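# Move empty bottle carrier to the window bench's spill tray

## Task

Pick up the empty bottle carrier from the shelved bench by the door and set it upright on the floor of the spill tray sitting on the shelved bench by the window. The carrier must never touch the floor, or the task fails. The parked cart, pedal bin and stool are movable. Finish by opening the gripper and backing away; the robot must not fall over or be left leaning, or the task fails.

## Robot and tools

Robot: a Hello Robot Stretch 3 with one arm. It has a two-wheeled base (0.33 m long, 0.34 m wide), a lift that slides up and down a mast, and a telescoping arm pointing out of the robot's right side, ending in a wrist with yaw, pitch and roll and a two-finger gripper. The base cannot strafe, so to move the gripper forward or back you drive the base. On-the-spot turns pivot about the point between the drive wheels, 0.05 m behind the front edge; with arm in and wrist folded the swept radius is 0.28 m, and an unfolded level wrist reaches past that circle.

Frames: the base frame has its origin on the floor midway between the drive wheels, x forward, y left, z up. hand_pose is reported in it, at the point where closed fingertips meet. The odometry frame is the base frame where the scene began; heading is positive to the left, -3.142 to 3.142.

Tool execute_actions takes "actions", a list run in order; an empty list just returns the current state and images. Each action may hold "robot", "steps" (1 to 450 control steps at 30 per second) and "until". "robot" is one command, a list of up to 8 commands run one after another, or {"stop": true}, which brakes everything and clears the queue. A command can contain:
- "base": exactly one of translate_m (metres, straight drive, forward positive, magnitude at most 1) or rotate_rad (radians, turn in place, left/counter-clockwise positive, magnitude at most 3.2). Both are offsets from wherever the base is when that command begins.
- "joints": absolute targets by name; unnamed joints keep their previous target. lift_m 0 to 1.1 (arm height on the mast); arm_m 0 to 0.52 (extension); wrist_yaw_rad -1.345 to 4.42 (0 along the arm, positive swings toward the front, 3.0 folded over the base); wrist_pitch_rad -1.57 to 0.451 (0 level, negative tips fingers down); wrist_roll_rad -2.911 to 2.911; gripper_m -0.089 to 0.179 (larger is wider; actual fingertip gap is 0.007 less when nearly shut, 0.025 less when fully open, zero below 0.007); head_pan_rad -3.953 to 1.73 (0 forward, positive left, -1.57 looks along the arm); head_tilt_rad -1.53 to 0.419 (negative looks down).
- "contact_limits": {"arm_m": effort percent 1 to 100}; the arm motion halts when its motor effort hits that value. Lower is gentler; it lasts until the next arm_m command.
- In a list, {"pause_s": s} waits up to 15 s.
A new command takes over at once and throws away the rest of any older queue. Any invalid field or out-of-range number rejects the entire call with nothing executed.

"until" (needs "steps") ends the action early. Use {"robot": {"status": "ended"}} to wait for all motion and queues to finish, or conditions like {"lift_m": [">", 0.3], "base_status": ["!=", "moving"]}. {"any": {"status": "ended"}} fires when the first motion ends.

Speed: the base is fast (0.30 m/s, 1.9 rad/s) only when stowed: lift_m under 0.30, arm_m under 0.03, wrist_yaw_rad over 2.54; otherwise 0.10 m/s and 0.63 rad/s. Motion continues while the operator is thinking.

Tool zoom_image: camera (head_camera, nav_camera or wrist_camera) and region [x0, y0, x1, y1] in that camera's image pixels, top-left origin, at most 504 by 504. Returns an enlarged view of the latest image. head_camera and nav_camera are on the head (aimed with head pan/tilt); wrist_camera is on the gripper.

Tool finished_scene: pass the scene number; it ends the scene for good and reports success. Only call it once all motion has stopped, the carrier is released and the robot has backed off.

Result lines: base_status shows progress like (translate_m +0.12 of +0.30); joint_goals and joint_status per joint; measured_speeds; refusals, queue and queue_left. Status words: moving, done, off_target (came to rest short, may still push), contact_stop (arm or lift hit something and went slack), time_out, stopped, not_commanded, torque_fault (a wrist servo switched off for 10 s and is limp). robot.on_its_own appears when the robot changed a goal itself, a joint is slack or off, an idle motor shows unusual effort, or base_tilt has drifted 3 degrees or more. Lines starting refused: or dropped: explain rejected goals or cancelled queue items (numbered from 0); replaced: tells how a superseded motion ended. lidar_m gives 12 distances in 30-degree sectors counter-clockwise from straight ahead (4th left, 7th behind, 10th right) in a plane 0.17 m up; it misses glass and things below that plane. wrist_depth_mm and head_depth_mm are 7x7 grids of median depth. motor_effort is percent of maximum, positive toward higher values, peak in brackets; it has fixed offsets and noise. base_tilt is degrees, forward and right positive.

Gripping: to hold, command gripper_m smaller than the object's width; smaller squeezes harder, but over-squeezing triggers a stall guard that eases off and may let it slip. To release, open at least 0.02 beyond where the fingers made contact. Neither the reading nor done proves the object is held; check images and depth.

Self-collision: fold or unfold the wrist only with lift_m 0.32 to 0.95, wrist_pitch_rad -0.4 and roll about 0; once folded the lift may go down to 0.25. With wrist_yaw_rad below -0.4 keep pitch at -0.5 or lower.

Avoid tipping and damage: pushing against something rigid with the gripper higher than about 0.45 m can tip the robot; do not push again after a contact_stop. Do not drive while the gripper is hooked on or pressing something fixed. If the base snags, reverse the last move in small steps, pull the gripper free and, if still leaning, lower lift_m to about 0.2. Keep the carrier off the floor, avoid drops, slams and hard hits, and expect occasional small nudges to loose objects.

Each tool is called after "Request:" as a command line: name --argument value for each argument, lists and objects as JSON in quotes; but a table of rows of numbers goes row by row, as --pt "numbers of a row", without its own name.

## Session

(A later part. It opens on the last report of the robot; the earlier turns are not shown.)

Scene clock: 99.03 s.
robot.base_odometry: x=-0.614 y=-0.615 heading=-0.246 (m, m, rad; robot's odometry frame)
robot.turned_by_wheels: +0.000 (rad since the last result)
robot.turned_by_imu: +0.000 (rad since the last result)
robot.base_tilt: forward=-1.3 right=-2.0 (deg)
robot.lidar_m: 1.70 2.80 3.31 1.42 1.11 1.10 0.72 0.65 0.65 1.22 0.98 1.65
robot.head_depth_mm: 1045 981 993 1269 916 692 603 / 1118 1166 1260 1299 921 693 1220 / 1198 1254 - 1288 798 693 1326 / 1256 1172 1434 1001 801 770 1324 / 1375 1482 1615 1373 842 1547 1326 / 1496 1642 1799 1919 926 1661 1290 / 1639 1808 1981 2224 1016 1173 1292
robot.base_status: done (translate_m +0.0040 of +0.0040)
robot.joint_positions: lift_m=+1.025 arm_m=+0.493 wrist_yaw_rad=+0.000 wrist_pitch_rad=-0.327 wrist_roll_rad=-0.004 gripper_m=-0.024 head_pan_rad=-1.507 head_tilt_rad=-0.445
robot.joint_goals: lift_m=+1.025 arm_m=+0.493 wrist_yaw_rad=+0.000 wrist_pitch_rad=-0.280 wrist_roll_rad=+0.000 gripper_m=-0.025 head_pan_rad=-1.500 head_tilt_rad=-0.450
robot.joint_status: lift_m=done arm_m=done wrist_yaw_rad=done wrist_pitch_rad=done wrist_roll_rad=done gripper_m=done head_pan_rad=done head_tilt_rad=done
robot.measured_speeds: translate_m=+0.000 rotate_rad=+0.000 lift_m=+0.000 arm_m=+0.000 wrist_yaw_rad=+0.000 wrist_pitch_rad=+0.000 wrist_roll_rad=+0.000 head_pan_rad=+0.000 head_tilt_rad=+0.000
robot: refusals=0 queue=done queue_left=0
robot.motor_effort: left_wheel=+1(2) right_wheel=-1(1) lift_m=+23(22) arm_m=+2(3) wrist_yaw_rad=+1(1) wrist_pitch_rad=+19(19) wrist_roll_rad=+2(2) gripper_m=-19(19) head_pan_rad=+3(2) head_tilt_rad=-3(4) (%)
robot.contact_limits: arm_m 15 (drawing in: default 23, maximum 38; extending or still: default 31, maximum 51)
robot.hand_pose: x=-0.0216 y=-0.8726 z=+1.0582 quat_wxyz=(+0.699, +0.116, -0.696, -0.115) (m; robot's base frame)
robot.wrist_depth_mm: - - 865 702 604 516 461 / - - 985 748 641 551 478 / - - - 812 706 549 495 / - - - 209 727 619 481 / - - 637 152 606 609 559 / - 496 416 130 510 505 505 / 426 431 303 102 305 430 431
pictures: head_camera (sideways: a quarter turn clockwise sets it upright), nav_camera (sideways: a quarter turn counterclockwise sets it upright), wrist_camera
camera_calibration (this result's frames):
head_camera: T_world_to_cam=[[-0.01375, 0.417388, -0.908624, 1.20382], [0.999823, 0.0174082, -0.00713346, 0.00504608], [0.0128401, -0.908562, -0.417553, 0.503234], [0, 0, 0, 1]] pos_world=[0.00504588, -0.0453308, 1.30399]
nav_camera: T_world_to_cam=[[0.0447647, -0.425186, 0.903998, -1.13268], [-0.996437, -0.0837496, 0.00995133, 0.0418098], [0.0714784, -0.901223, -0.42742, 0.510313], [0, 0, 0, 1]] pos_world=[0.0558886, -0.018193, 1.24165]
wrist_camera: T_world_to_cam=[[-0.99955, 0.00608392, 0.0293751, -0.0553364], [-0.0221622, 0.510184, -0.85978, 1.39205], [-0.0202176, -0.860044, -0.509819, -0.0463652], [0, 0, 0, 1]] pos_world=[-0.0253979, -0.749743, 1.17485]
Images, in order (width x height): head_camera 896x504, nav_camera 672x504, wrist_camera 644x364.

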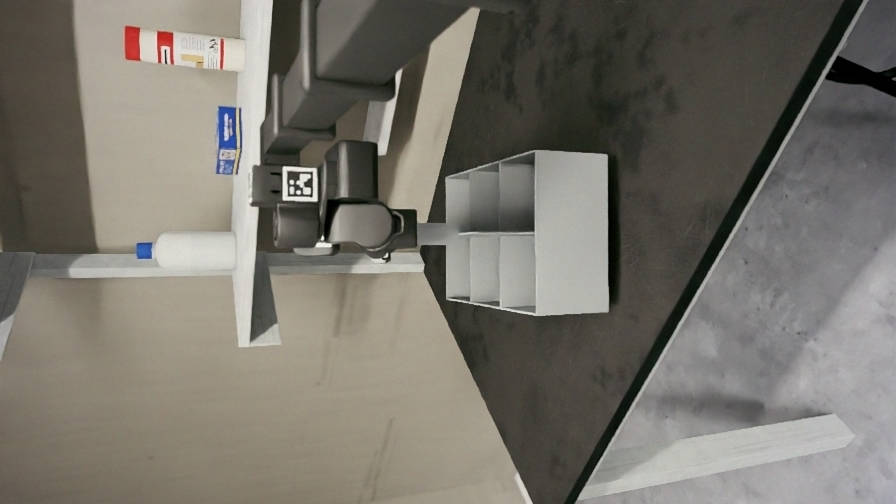

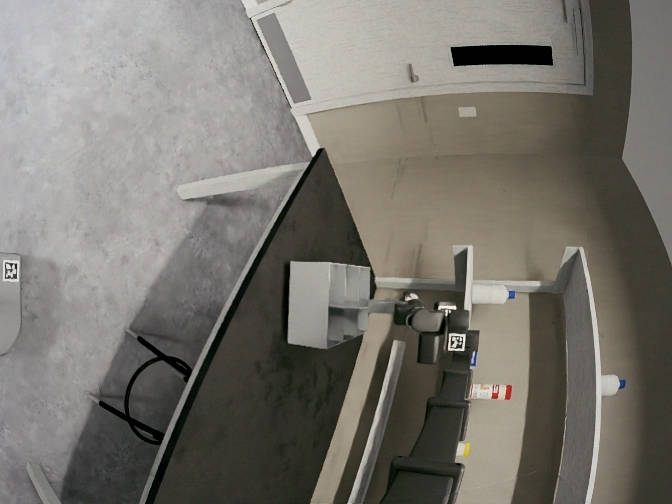

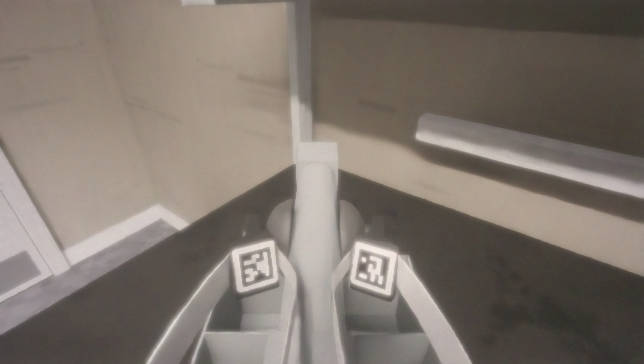

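Request:
execute_actions --actions '[{"robot":{"joints":{"lift_m":1.08,"wrist_pitch_rad":-0.26}},"steps":60,"until":{"robot":{"lift_m":[">",1.045]}}},{"robot":{"joints":{"arm_m":0.13,"head_pan_rad":0.0,"head_tilt_rad":-0.45},"base":{"rotate_rad":0.6}},"steps":200,"until":{"robot":{"base_status":["!=","moving"]}}},{"robot":{"base":{"translate_m":1.0}},"steps":200,"until":{"robot":{"arm_m":["<",0.14]}}},{"robot":{"joints":{"wrist_yaw_rad":0.4}},"steps":45},{"robot":{"joints":{"wrist_yaw_rad":0.8}},"steps":45},{"robot":{"joints":{"wrist_yaw_rad":1.2}},"steps":45},{"robot":{"joints":{"wrist_yaw_rad":1.57,"lift_m":1.098}},"steps":300,"until":{"robot":{"translate_m":[">",0.9]}}},{"robot":{"base":{"translate_m":0.8},"joints":{"head_pan_rad":0.15}},"steps":400,"until":{"robot":{"status":"ended"}}}]'

Scene clock: 132.03 s.
robot.base_odometry: x=+0.981 y=-0.025 heading=+0.354 (m, m, rad; robot's odometry frame)
robot.turned_by_wheels: +0.600 (rad since the last result)
robot.turned_by_imu: +0.611 (rad since the last result)
robot.base_tilt: forward=-1.2 right=-2.0 (deg)
robot.lidar_m: 1.19 1.76 1.46 2.27 1.74 1.85 2.35 2.11 1.24 1.06 1.06 1.25
robot.head_depth_mm: 1761 1905 2087 2266 2191 1647 1318 / 1708 1853 1994 2184 2201 1663 1331 / 1669 1786 1936 2055 2112 1546 1325 / 1609 1725 1871 1384 2096 1656 1333 / 1573 1653 1815 1373 1993 1649 1323 / 1535 1619 1754 1377 2013 1654 1323 / 1493 1580 1701 1369 1933 1660 1327
robot.base_status: done (translate_m +0.8000 of +0.8000)
robot.joint_positions: lift_m=+1.098 arm_m=+0.130 wrist_yaw_rad=+1.570 wrist_pitch_rad=-0.311 wrist_roll_rad=-0.001 gripper_m=-0.024 head_pan_rad=+0.143 head_tilt_rad=-0.445
robot.joint_goals: lift_m=+1.098 arm_m=+0.130 wrist_yaw_rad=+1.570 wrist_pitch_rad=-0.260 wrist_roll_rad=+0.000 gripper_m=-0.025 head_pan_rad=+0.150 head_tilt_rad=-0.450
robot.joint_status: lift_m=done arm_m=done wrist_yaw_rad=done wrist_pitch_rad=off_target wrist_roll_rad=done gripper_m=done head_pan_rad=done head_tilt_rad=done
robot.measured_speeds: translate_m=+0.000 rotate_rad=+0.000 lift_m=+0.000 arm_m=+0.000 wrist_yaw_rad=+0.000 wrist_pitch_rad=+0.000 wrist_roll_rad=+0.000 head_pan_rad=+0.000 head_tilt_rad=+0.000
robot: refusals=0 queue=done queue_left=0
robot.motor_effort: left_wheel=-2(10) right_wheel=+1(7) lift_m=+22(24) arm_m=-3(4) wrist_yaw_rad=+1(3) wrist_pitch_rad=+20(23) wrist_roll_rad=+1(3) gripper_m=-19(19) head_pan_rad=+3(36) head_tilt_rad=-3(4) (%)
robot.hand_pose: x=+0.2152 y=-0.2756 z=+1.1352 quat_wxyz=(+0.572, +0.571, -0.416, +0.417) (m; robot's base frame)
robot.wrist_depth_mm: - - - - - - - / - - - - - - - / - - - - - - - / - - - 210 - - - / - - - 153 - - - / - - 417 131 - - - / - - 305 102 303 - 849
pictures: head_camera (sideways: a quarter turn clockwise sets it upright), nav_camera (sideways: a quarter turn counterclockwise sets it upright), wrist_camera
camera_calibration (this result's frames):
head_camera: T_world_to_cam=[[-0.41501, -0.046568, -0.908624, 1.20627], [-0.0960693, 0.995349, -0.00713347, 0.0117311], [0.904731, 0.0843304, -0.417554, 0.497793], [0, 0, 0, 1]] pos_world=[0.0513731, 0.00251798, 1.30399]
nav_camera: T_world_to_cam=[[0.420342, 0.0781002, 0.903998, -1.13497], [0.161938, -0.986751, 0.00995133, 0.0347437], [0.892798, 0.142209, -0.42742, 0.505304], [0, 0, 0, 1]] pos_world=[0.0203168, 0.0510663, 1.24165]
wrist_camera: T_world_to_cam=[[-0.00791867, -0.999606, 0.0269396, -0.312304], [-0.495696, -0.0194735, -0.868277, 1.12449], [0.86846, -0.0202295, -0.495347, 0.53485], [0, 0, 0, 1]] pos_world=[0.0904388, -0.279463, 1.24972]
Images, in order (width x height): head_camera 896x504, nav_camera 672x504, wrist_camera 644x364.

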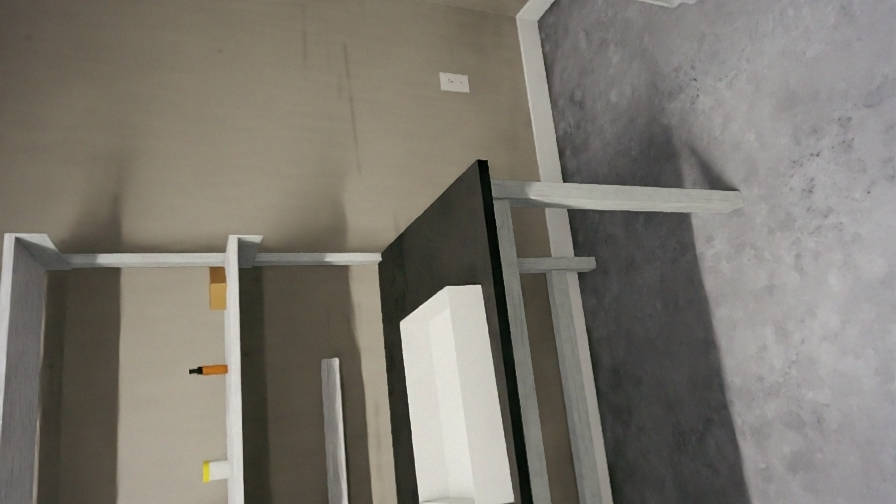

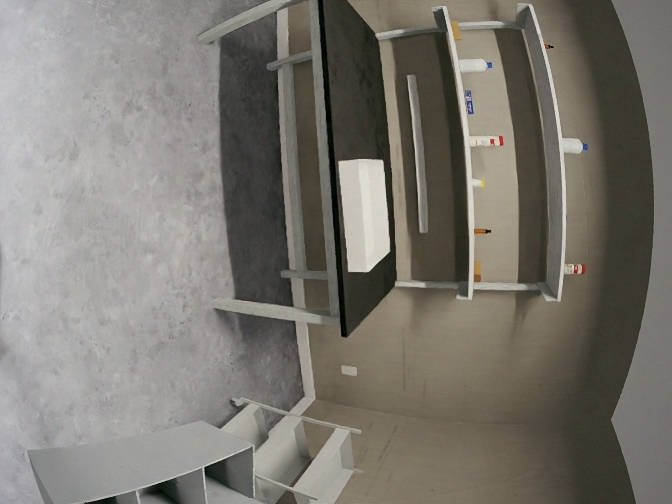

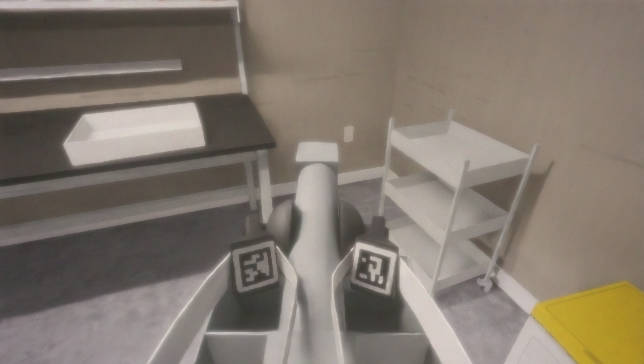

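Request:
zoom_image --camera "head_camera" --region '[370, 140, 570, 504]'

Region (370, 140, 570, 504) of head_camera's 896x504 image, scaled by 1.385, with more detail than that image has; it fills the left 277 columns of this view, and the rest is white.

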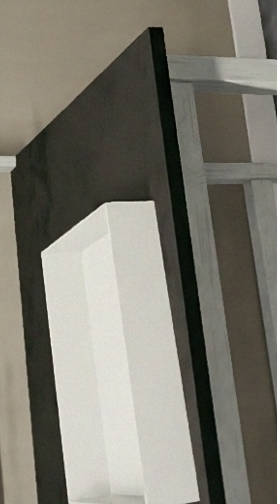

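Request:
execute_actions --actions '[{"robot":[{"base":{"translate_m":0.70},"joints":{"lift_m":1.1,"head_pan_rad":-1.2,"head_tilt_rad":-0.75}},{"base":{"rotate_rad":1.96}}],"steps":450,"until":{"robot":{"status":"ended"}}}]'

Scene clock: 180.77 s.
robot.base_odometry: x=+1.638 y=+0.217 heading=+2.314 (m, m, rad; robot's odometry frame)
robot.turned_by_wheels: +1.960 (rad since the last result)
robot.turned_by_imu: +1.995 (rad since the last result)
robot.base_tilt: forward=-1.2 right=-2.1 (deg)
robot.lidar_m: 2.03 2.01 2.88 2.75 1.22 0.91 0.80 0.84 0.50 1.10 1.16 1.27
robot.head_depth_mm: 965 1044 - 823 658 1297 1070 / 994 - - 817 628 1328 1131 / - 1116 - 815 628 1327 1128 / 1073 1185 903 814 373 424 1088 / 1128 1280 - 318 397 431 1063 / 1171 1333 1104 378 405 359 1110 / 1229 1378 1196 397 437 384 1127
robot.base_status: done (rotate_rad +1.9599 of +1.9600)
robot.joint_positions: lift_m=+1.100 arm_m=+0.130 wrist_yaw_rad=+1.570 wrist_pitch_rad=-0.311 wrist_roll_rad=-0.001 gripper_m=-0.024 head_pan_rad=-1.193 head_tilt_rad=-0.741
robot.joint_goals: lift_m=+1.100 arm_m=+0.130 wrist_yaw_rad=+1.570 wrist_pitch_rad=-0.260 wrist_roll_rad=+0.000 gripper_m=-0.025 head_pan_rad=-1.200 head_tilt_rad=-0.750
robot.joint_status: lift_m=done arm_m=done wrist_yaw_rad=done wrist_pitch_rad=off_target wrist_roll_rad=done gripper_m=done head_pan_rad=done head_tilt_rad=done
robot.measured_speeds: translate_m=+0.000 rotate_rad=+0.000 lift_m=+0.000 arm_m=+0.000 wrist_yaw_rad=+0.000 wrist_pitch_rad=+0.000 wrist_roll_rad=+0.000 head_pan_rad=+0.000 head_tilt_rad=+0.000
robot: refusals=0 queue=done queue_left=0
robot.motor_effort: left_wheel=-2(8) right_wheel=+2(4) lift_m=+22(22) arm_m=-3(4) wrist_yaw_rad=+0(1) wrist_pitch_rad=+20(20) wrist_roll_rad=+1(1) gripper_m=-19(19) head_pan_rad=-3(36) head_tilt_rad=-6(36) (%)
robot.hand_pose: x=+0.2152 y=-0.2756 z=+1.1370 quat_wxyz=(+0.572, +0.571, -0.416, +0.417) (m; robot's base frame)
robot.wrist_depth_mm: - - - - - - 990 / - - - - - - - / - - - - - - - / - - - 210 - 965 943 / - - - 152 768 742 742 / - - 420 130 605 614 598 / - - 307 102 303 481 486
pictures: head_camera (sideways: a quarter turn clockwise sets it upright), nav_camera (sideways: a quarter turn counterclockwise sets it upright), wrist_camera
camera_calibration (this result's frames):
head_camera: T_world_to_cam=[[-0.232859, 0.621955, -0.747629, 0.995242], [0.944121, 0.328968, -0.0203895, 0.0226385], [0.233264, -0.7106, -0.663804, 0.822271], [0, 0, 0, 1]] pos_world=[0.018571, -0.0421376, 1.29036]
nav_camera: T_world_to_cam=[[0.264113, -0.618154, 0.740358, -0.920661], [-0.921184, -0.38911, 0.00373662, 0.0494442], [0.285771, -0.682993, -0.672202, 0.827472], [0, 0, 0, 1]] pos_world=[0.0522379, 0.0152868, 1.23766]
wrist_camera: T_world_to_cam=[[-0.00791816, -0.999606, 0.0269423, -0.312369], [-0.495696, -0.0194761, -0.868277, 1.12605], [0.86846, -0.0202304, -0.495347, 0.535737], [0, 0, 0, 1]] pos_world=[0.0904388, -0.279477, 1.25152]
Images, in order (width x height): head_camera 896x504, nav_camera 672x504, wrist_camera 644x364.

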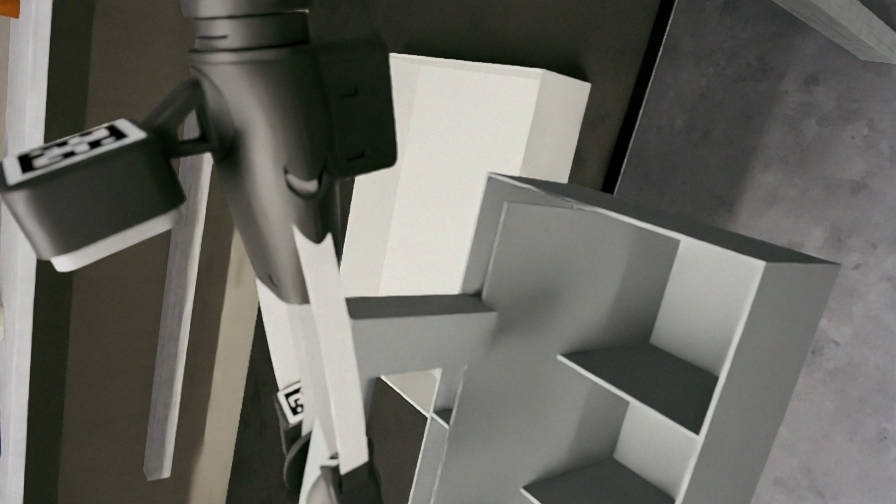

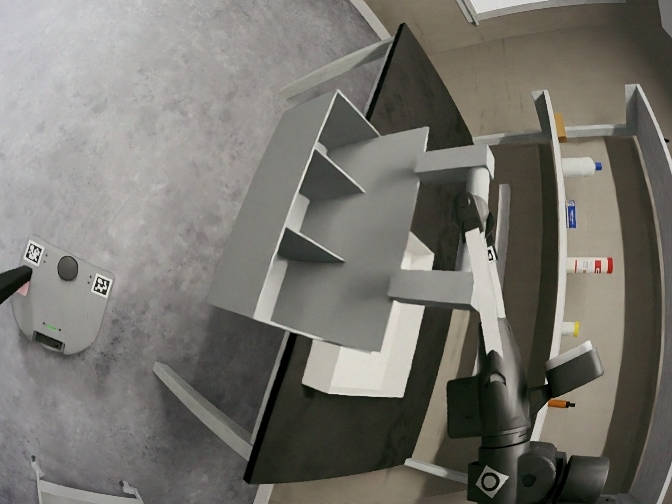

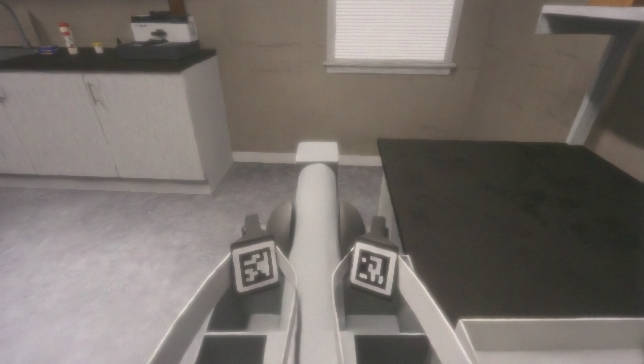

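Request:
execute_actions --actions '[{"robot":{"base":{"translate_m":-0.035},"joints":{"arm_m":0.49,"head_tilt_rad":-0.6,"head_pan_rad":-1.25},"contact_limits":{"arm_m":10}},"steps":300,"until":{"robot":{"status":"ended"}}},{"robot":{"joints":{"lift_m":1.082}},"steps":100,"until":{"robot":{"status":"ended"}}}]'

Scene clock: 194.53 s.
robot.base_odometry: x=+1.662 y=+0.192 heading=+2.314 (m, m, rad; robot's odometry frame)
robot.turned_by_wheels: +0.000 (rad since the last result)
robot.turned_by_imu: +0.001 (rad since the last result)
robot.base_tilt: forward=-1.1 right=-2.0 (deg)
robot.lidar_m: 2.04 2.05 2.94 2.76 1.22 0.88 0.76 0.80 0.48 1.10 1.16 1.30
robot.head_depth_mm: 943 1076 1150 998 747 616 1201 / 971 918 1207 1001 749 618 1205 / 1015 1111 1123 669 636 637 1207 / 1032 1161 664 674 645 1321 1201 / 1069 1200 676 678 667 1361 1199 / 967 1255 1241 671 685 1401 1198 / 1135 1307 1389 993 697 1434 1196
robot.base_status: done (translate_m -0.0350 of -0.0350)
robot.joint_positions: lift_m=+1.082 arm_m=+0.490 wrist_yaw_rad=+1.570 wrist_pitch_rad=-0.311 wrist_roll_rad=-0.001 gripper_m=-0.024 head_pan_rad=-1.243 head_tilt_rad=-0.606
robot.joint_goals: lift_m=+1.082 arm_m=+0.490 wrist_yaw_rad=+1.570 wrist_pitch_rad=-0.260 wrist_roll_rad=+0.000 gripper_m=-0.025 head_pan_rad=-1.250 head_tilt_rad=-0.600
robot.joint_status: lift_m=done arm_m=done wrist_yaw_rad=done wrist_pitch_rad=off_target wrist_roll_rad=done gripper_m=done head_pan_rad=done head_tilt_rad=done
robot.measured_speeds: translate_m=+0.000 rotate_rad=+0.000 lift_m=+0.000 arm_m=+0.000 wrist_yaw_rad=+0.000 wrist_pitch_rad=+0.000 wrist_roll_rad=+0.000 head_pan_rad=+0.000 head_tilt_rad=+0.000
robot: refusals=0 queue=done queue_left=0
robot.motor_effort: left_wheel=-3(7) right_wheel=+2(2) lift_m=+18(23) arm_m=+3(3) wrist_yaw_rad=+1(0) wrist_pitch_rad=+20(20) wrist_roll_rad=+1(1) gripper_m=-18(19) head_pan_rad=-3(8) head_tilt_rad=+4(24) (%)
robot.contact_limits: arm_m 10 (drawing in: default 23, maximum 38; extending or still: default 31, maximum 51)
robot.hand_pose: x=+0.2152 y=-0.6350 z=+1.1195 quat_wxyz=(+0.572, +0.571, -0.416, +0.417) (m; robot's base frame)
robot.wrist_depth_mm: - - - - - - 665 / - - - - - - 750 / - - - - - - 721 / - - - 210 930 907 719 / - - - 153 709 703 691 / - - 417 130 578 572 588 / - - 305 102 303 502 499
pictures: head_camera (sideways: a quarter turn clockwise sets it upright), nav_camera (sideways: a quarter turn counterclockwise sets it upright), wrist_camera
camera_calibration (this result's frames):
head_camera: T_world_to_cam=[[-0.167167, 0.532144, -0.829986, 1.1022], [0.96018, 0.279006, -0.0145044, 0.0148817], [0.223853, -0.799361, -0.557595, 0.684163], [0, 0, 0, 1]] pos_world=[0.0168101, -0.0437889, 1.29651]
nav_camera: T_world_to_cam=[[0.198863, -0.530769, 0.823855, -1.0291], [-0.939754, -0.341788, 0.00664109, 0.0457753], [0.278059, -0.775542, -0.566761, 0.690356], [0, 0, 0, 1]] pos_world=[0.0557083, 0.00482821, 1.2388]
wrist_camera: T_world_to_cam=[[-0.0080156, -0.999605, 0.0269424, -0.671199], [-0.495698, -0.0194279, -0.868278, 1.10388], [0.868458, -0.0203151, -0.495347, 0.519739], [0, 0, 0, 1]] pos_world=[0.0904384, -0.638929, 1.23401]
Images, in order (width x height): head_camera 896x504, nav_camera 672x504, wrist_camera 644x364.

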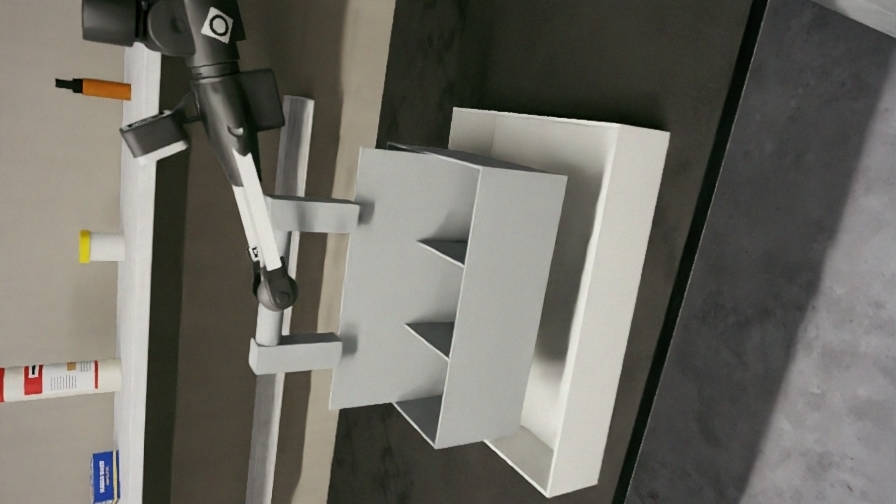

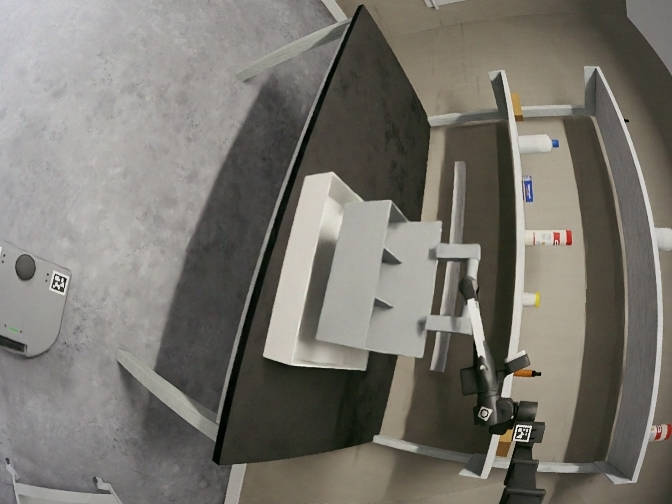

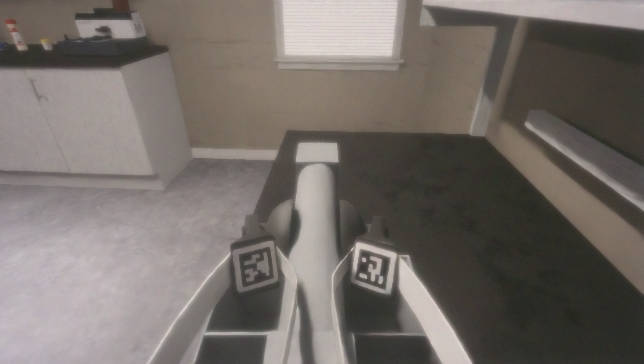

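Request:
execute_actions --actions '[{"robot":[{"joints":{"lift_m":1.012,"arm_m":0.485}},{"joints":{"lift_m":1.0}}],"steps":200,"until":{"robot":{"status":"ended"}}}]'

Scene clock: 210.43 s.
robot.base_odometry: x=+1.662 y=+0.192 heading=+2.314 (m, m, rad; robot's odometry frame)
robot.turned_by_wheels: +0.000 (rad since the last result)
robot.turned_by_imu: +0.001 (rad since the last result)
robot.base_tilt: forward=-1.1 right=-1.9 (deg)
robot.lidar_m: 2.04 2.04 2.94 2.76 1.22 0.88 0.76 0.80 0.48 1.10 1.16 1.31
robot.head_depth_mm: 953 793 1180 1002 750 616 1198 / 971 1076 1189 993 748 618 1200 / 1019 1114 1173 714 657 636 1203 / 1033 1160 1231 723 652 1337 1204 / 1070 1200 1204 736 666 1368 1198 / 973 1253 1298 781 680 1407 1202 / 1128 1308 1385 995 699 1440 1201
robot.base_status: done (translate_m -0.0350 of -0.0350)
robot.joint_positions: lift_m=+1.000 arm_m=+0.485 wrist_yaw_rad=+1.570 wrist_pitch_rad=-0.311 wrist_roll_rad=-0.001 gripper_m=-0.024 head_pan_rad=-1.243 head_tilt_rad=-0.606
robot.joint_goals: lift_m=+1.000 arm_m=+0.485 wrist_yaw_rad=+1.570 wrist_pitch_rad=-0.260 wrist_roll_rad=+0.000 gripper_m=-0.025 head_pan_rad=-1.250 head_tilt_rad=-0.600
robot.joint_status: lift_m=done arm_m=done wrist_yaw_rad=done wrist_pitch_rad=off_target wrist_roll_rad=done gripper_m=done head_pan_rad=done head_tilt_rad=done
robot.measured_speeds: translate_m=+0.000 rotate_rad=+0.000 lift_m=+0.000 arm_m=+0.000 wrist_yaw_rad=+0.000 wrist_pitch_rad=+0.000 wrist_roll_rad=+0.000 head_pan_rad=+0.000 head_tilt_rad=+0.000
robot: refusals=0 queue=done queue_left=0
robot.motor_effort: left_wheel=-3(3) right_wheel=+2(2) lift_m=+18(18) arm_m=-3(4) wrist_yaw_rad=+0(0) wrist_pitch_rad=+20(20) wrist_roll_rad=+1(1) gripper_m=-19(19) head_pan_rad=-3(3) head_tilt_rad=+4(4) (%)
robot.hand_pose: x=+0.2152 y=-0.6306 z=+1.0375 quat_wxyz=(+0.572, +0.571, -0.416, +0.417) (m; robot's base frame)
robot.wrist_depth_mm: - - - - - - 766 / - - - - - - 713 / - - - - - - 717 / - - - 211 741 752 708 / - - - 153 584 588 583 / - - 419 130 417 484 479 / - - 305 101 305 405 408
pictures: head_camera (sideways: a quarter turn clockwise sets it upright), nav_camera (sideways: a quarter turn counterclockwise sets it upright), wrist_camera
camera_calibration (this result's frames):
head_camera: T_world_to_cam=[[-0.167167, 0.532145, -0.829986, 1.1022], [0.96018, 0.279007, -0.0145044, 0.0148817], [0.223853, -0.799361, -0.557595, 0.684163], [0, 0, 0, 1]] pos_world=[0.0168101, -0.0437889, 1.29651]
nav_camera: T_world_to_cam=[[0.198863, -0.53077, 0.823855, -1.0291], [-0.939754, -0.341788, 0.00664108, 0.0457753], [0.278059, -0.775541, -0.566762, 0.690356], [0, 0, 0, 1]] pos_world=[0.0557083, 0.00482823, 1.2388]
wrist_camera: T_world_to_cam=[[-0.00801545, -0.999605, 0.0269421, -0.664561], [-0.495698, -0.0194277, -0.868278, 1.03277], [0.868458, -0.0203148, -0.495347, 0.479212], [0, 0, 0, 1]] pos_world=[0.0904384, -0.634499, 1.15201]
Images, in order (width x height): head_camera 896x504, nav_camera 672x504, wrist_camera 644x364.

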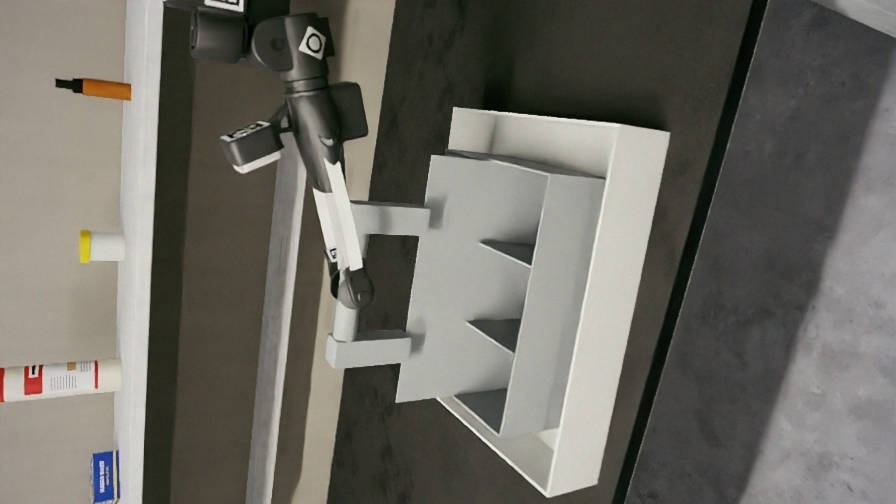

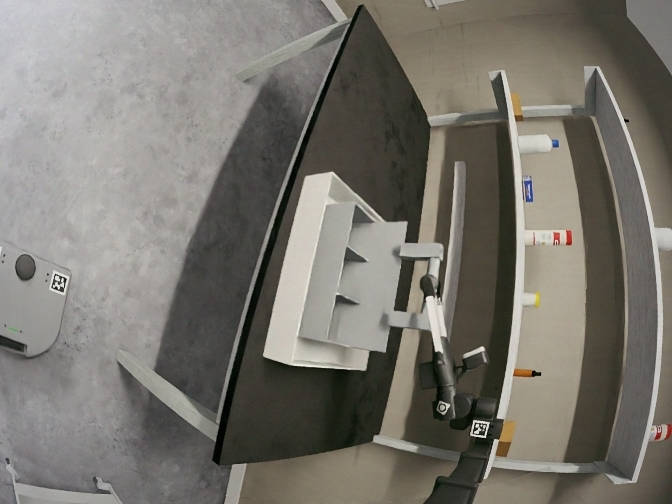

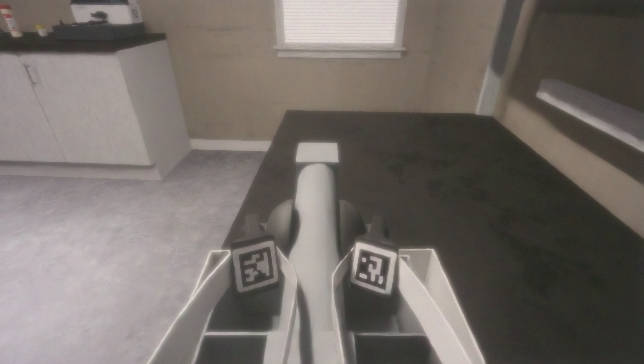

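Request:
execute_actions --actions '[{"robot":{"joints":{"lift_m":0.989}},"steps":200,"until":{"robot":{"status":"ended"}}}]'

Scene clock: 213.60 s.
robot.base_odometry: x=+1.662 y=+0.192 heading=+2.314 (m, m, rad; robot's odometry frame)
robot.turned_by_wheels: +0.000 (rad since the last result)
robot.turned_by_imu: +0.000 (rad since the last result)
robot.base_tilt: forward=-1.2 right=-1.9 (deg)
robot.lidar_m: 2.05 2.04 2.95 2.75 1.22 0.88 0.76 0.80 0.48 1.10 1.16 1.30
robot.head_depth_mm: 953 1021 1185 995 751 616 1200 / 978 1079 1155 998 746 617 1206 / 1016 1115 1187 717 656 634 1197 / 1034 1156 1240 723 654 1322 1200 / 1071 1204 1218 742 672 1361 1197 / 1039 1247 1313 786 681 1406 1199 / 1130 1303 1384 994 698 1447 1200
robot.base_status: done (translate_m -0.0350 of -0.0350)
robot.joint_positions: lift_m=+0.989 arm_m=+0.485 wrist_yaw_rad=+1.570 wrist_pitch_rad=-0.283 wrist_roll_rad=-0.001 gripper_m=-0.024 head_pan_rad=-1.243 head_tilt_rad=-0.606
robot.joint_goals: lift_m=+0.989 arm_m=+0.485 wrist_yaw_rad=+1.570 wrist_pitch_rad=-0.260 wrist_roll_rad=+0.000 gripper_m=-0.025 head_pan_rad=-1.250 head_tilt_rad=-0.600
robot.joint_status: lift_m=done arm_m=done wrist_yaw_rad=done wrist_pitch_rad=off_target wrist_roll_rad=done gripper_m=done head_pan_rad=done head_tilt_rad=done
robot.measured_speeds: translate_m=+0.000 rotate_rad=+0.000 lift_m=+0.000 arm_m=+0.000 wrist_yaw_rad=+0.000 wrist_pitch_rad=+0.000 wrist_roll_rad=+0.000 head_pan_rad=+0.000 head_tilt_rad=+0.000
robot: refusals=0 queue=done queue_left=0
robot.motor_effort: left_wheel=-4(4) right_wheel=+4(3) lift_m=+15(18) arm_m=-3(3) wrist_yaw_rad=+0(0) wrist_pitch_rad=+9(20) wrist_roll_rad=+1(1) gripper_m=-19(19) head_pan_rad=-2(3) head_tilt_rad=+4(4) (%)
robot.hand_pose: x=+0.2179 y=-0.6306 z=+1.0332 quat_wxyz=(+0.566, +0.565, -0.424, +0.424) (m; robot's base frame)
robot.wrist_depth_mm: - - - - - - 760 / - - - - - - 745 / - - - - - - 678 / - - - 692 768 786 725 / - - - 154 602 603 600 / - - 398 130 415 483 485 / - - 318 100 342 411 409
pictures: head_camera (sideways: a quarter turn clockwise sets it upright), nav_camera (sideways: a quarter turn counterclockwise sets it upright), wrist_camera
camera_calibration (this result's frames):
head_camera: T_world_to_cam=[[-0.167167, 0.532145, -0.829986, 1.1022], [0.96018, 0.279006, -0.0145044, 0.0148817], [0.223853, -0.799361, -0.557595, 0.684163], [0, 0, 0, 1]] pos_world=[0.0168101, -0.0437889, 1.29651]
nav_camera: T_world_to_cam=[[0.198863, -0.53077, 0.823855, -1.0291], [-0.939754, -0.341788, 0.00664108, 0.0457753], [0.278059, -0.775541, -0.566762, 0.690356], [0, 0, 0, 1]] pos_world=[0.0557083, 0.00482822, 1.2388]
wrist_camera: T_world_to_cam=[[-0.00874005, -0.999604, 0.0267382, -0.664048], [-0.471865, -0.0194521, -0.881456, 1.03875], [0.881628, -0.0203208, -0.471508, 0.447249], [0, 0, 0, 1]] pos_world=[0.0900364, -0.634491, 1.14425]
Images, in order (width x height): head_camera 896x504, nav_camera 672x504, wrist_camera 644x364.

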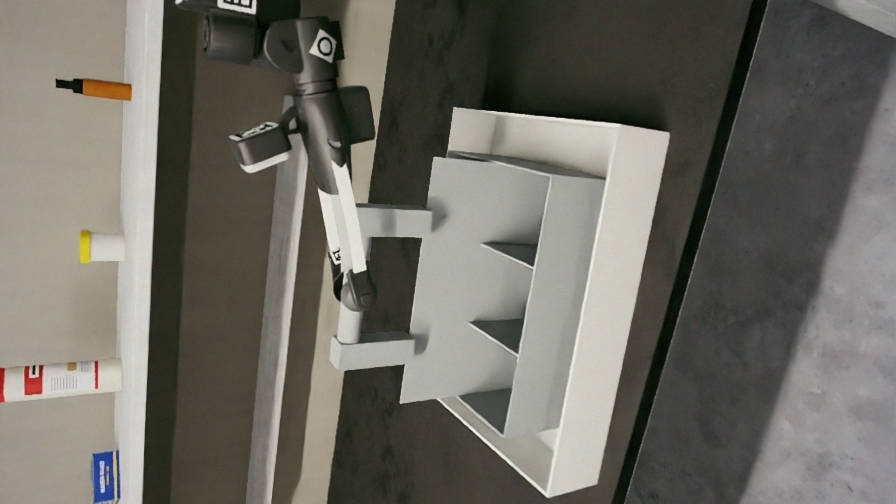

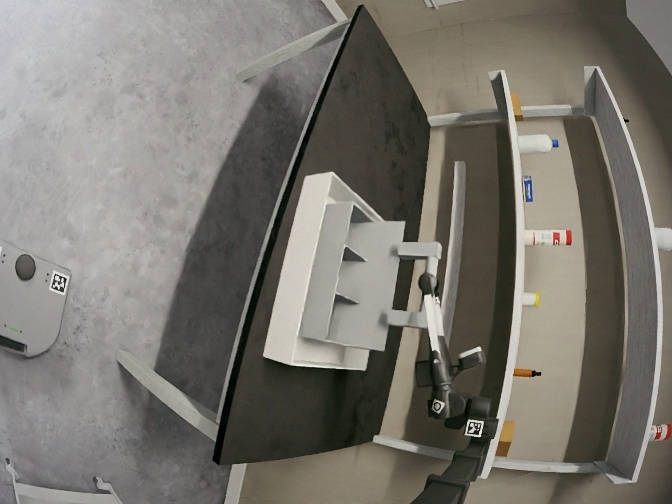

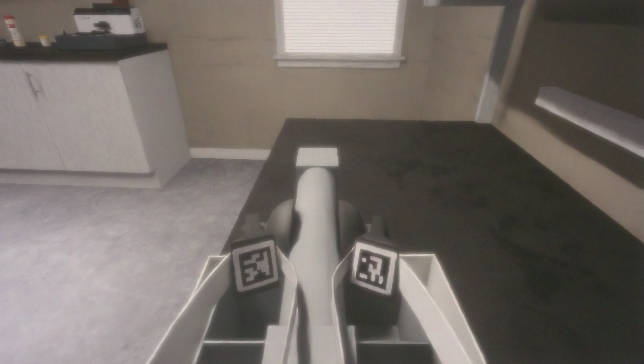

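Request:
execute_actions --actions '[{"robot":[{"joints":{"gripper_m":0.10}},{"joints":{"lift_m":1.07}}],"steps":300,"until":{"robot":{"lift_m":[">",1.06]}}},{"robot":{"joints":{"arm_m":0.08}},"steps":200,"until":{"robot":{"arm_m":["<",0.25]}}},{"robot":[{"base":{"rotate_rad":1.0},"joints":{"lift_m":0.95,"head_pan_rad":-2.4,"head_tilt_rad":-0.5}},{"base":{"translate_m":0.12}}],"steps":300,"until":{"robot":{"status":"ended"}}}]'

Scene clock: 228.07 s.
robot.base_odometry: x=+1.543 y=+0.171 heading=-2.970 (m, m, rad; robot's odometry frame)
robot.turned_by_wheels: +1.000 (rad since the last result)
robot.turned_by_imu: +1.019 (rad since the last result)
robot.base_tilt: forward=-1.2 right=-2.0 (deg)
robot.lidar_m: 2.72 2.90 1.16 0.91 0.83 0.86 0.60 1.21 1.26 1.29 1.96 1.96
robot.head_depth_mm: 1048 1104 1224 1183 840 694 1343 / 1075 1141 1261 1195 842 719 - / 1085 1161 1279 1187 805 695 - / 1108 1178 1302 784 728 - - / 1132 1195 1322 796 736 - - / 1135 1202 1336 939 744 - - / 1163 1251 1371 1193 881 - 1278
robot.base_status: done (translate_m +0.1200 of +0.1200)
robot.joint_positions: lift_m=+0.950 arm_m=+0.080 wrist_yaw_rad=+1.570 wrist_pitch_rad=-0.281 wrist_roll_rad=-0.001 gripper_m=+0.100 head_pan_rad=-2.393 head_tilt_rad=-0.507
robot.joint_goals: lift_m=+0.950 arm_m=+0.080 wrist_yaw_rad=+1.570 wrist_pitch_rad=-0.260 wrist_roll_rad=+0.000 gripper_m=+0.100 head_pan_rad=-2.400 head_tilt_rad=-0.500
robot.joint_status: lift_m=done arm_m=done wrist_yaw_rad=done wrist_pitch_rad=off_target wrist_roll_rad=done gripper_m=done head_pan_rad=done head_tilt_rad=done
robot.measured_speeds: translate_m=+0.000 rotate_rad=+0.000 lift_m=+0.000 arm_m=+0.000 wrist_yaw_rad=+0.000 wrist_pitch_rad=+0.000 wrist_roll_rad=+0.000 head_pan_rad=+0.000 head_tilt_rad=+0.000
robot: refusals=0 queue=done queue_left=0
robot.motor_effort: left_wheel=-3(7) right_wheel=+2(6) lift_m=+16(21) arm_m=-3(4) wrist_yaw_rad=+0(0) wrist_pitch_rad=+9(10) wrist_roll_rad=+1(1) gripper_m=+0(81) head_pan_rad=-2(35) head_tilt_rad=+4(21) (%)
robot.hand_pose: x=+0.2181 y=-0.2255 z=+0.9947 quat_wxyz=(+0.566, +0.565, -0.425, +0.425) (m; robot's base frame)
robot.wrist_depth_mm: - - - - - - - / - - - - - - - / - - - - - - - / - - - - - - - / - - - - - - - / - - - - - - - / - - - - - - -
pictures: head_camera (sideways: a quarter turn clockwise sets it upright), nav_camera (sideways: a quarter turn counterclockwise sets it upright), wrist_camera
camera_calibration (this result's frames):
head_camera: T_world_to_cam=[[0.355465, 0.31249, -0.880906, 1.16541], [0.646099, -0.763188, -0.0100159, 0.0109557], [-0.675427, -0.565592, -0.473186, 0.579823], [0, 0, 0, 1]] pos_world=[-0.0297138, -0.0278751, 1.30109]
nav_camera: T_world_to_cam=[[-0.34167, -0.341239, 0.875681, -1.09339], [-0.695386, 0.718583, 0.00869736, 0.0416066], [-0.632218, -0.605965, -0.482811, 0.586682], [0, 0, 0, 1]] pos_world=[0.0262661, -0.0474953, 1.24035]
wrist_camera: T_world_to_cam=[[-0.00855908, -0.999606, 0.0267233, -0.258147], [-0.469828, -0.0195708, -0.882541, 1.01338], [0.882717, -0.0201091, -0.469475, 0.434912], [0, 0, 0, 1]] pos_world=[0.0899996, -0.229467, 1.10543]
Images, in order (width x height): head_camera 896x504, nav_camera 672x504, wrist_camera 644x364.

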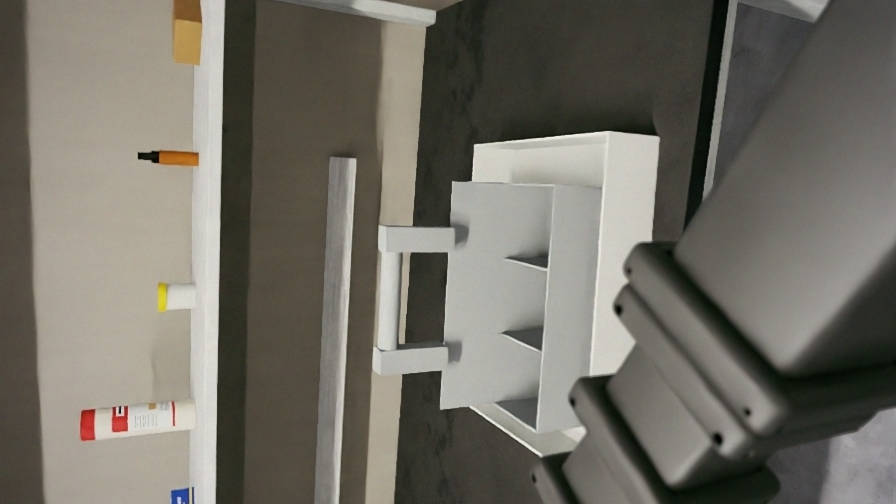

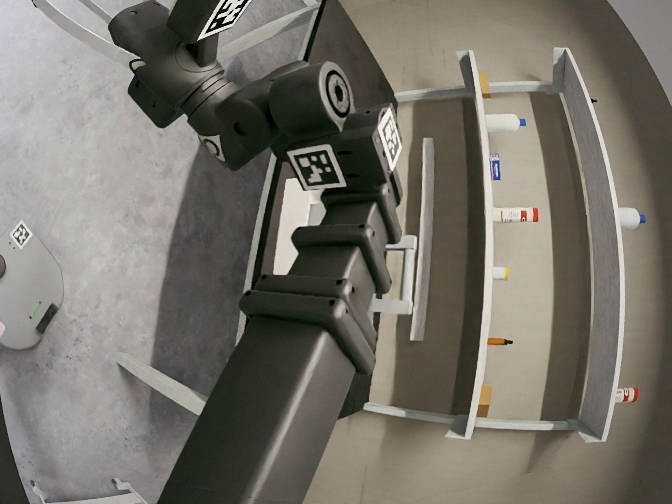

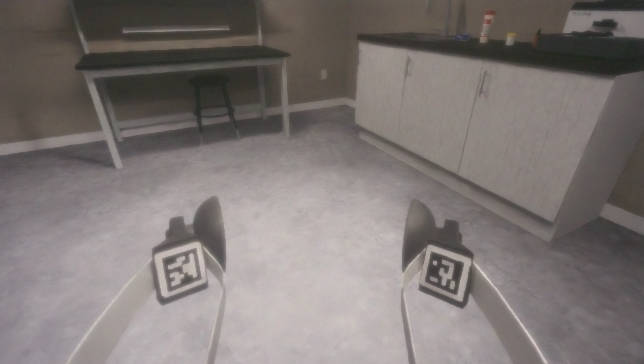

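Request:
finished_scene --scene 2

The scene is finished: the task was done.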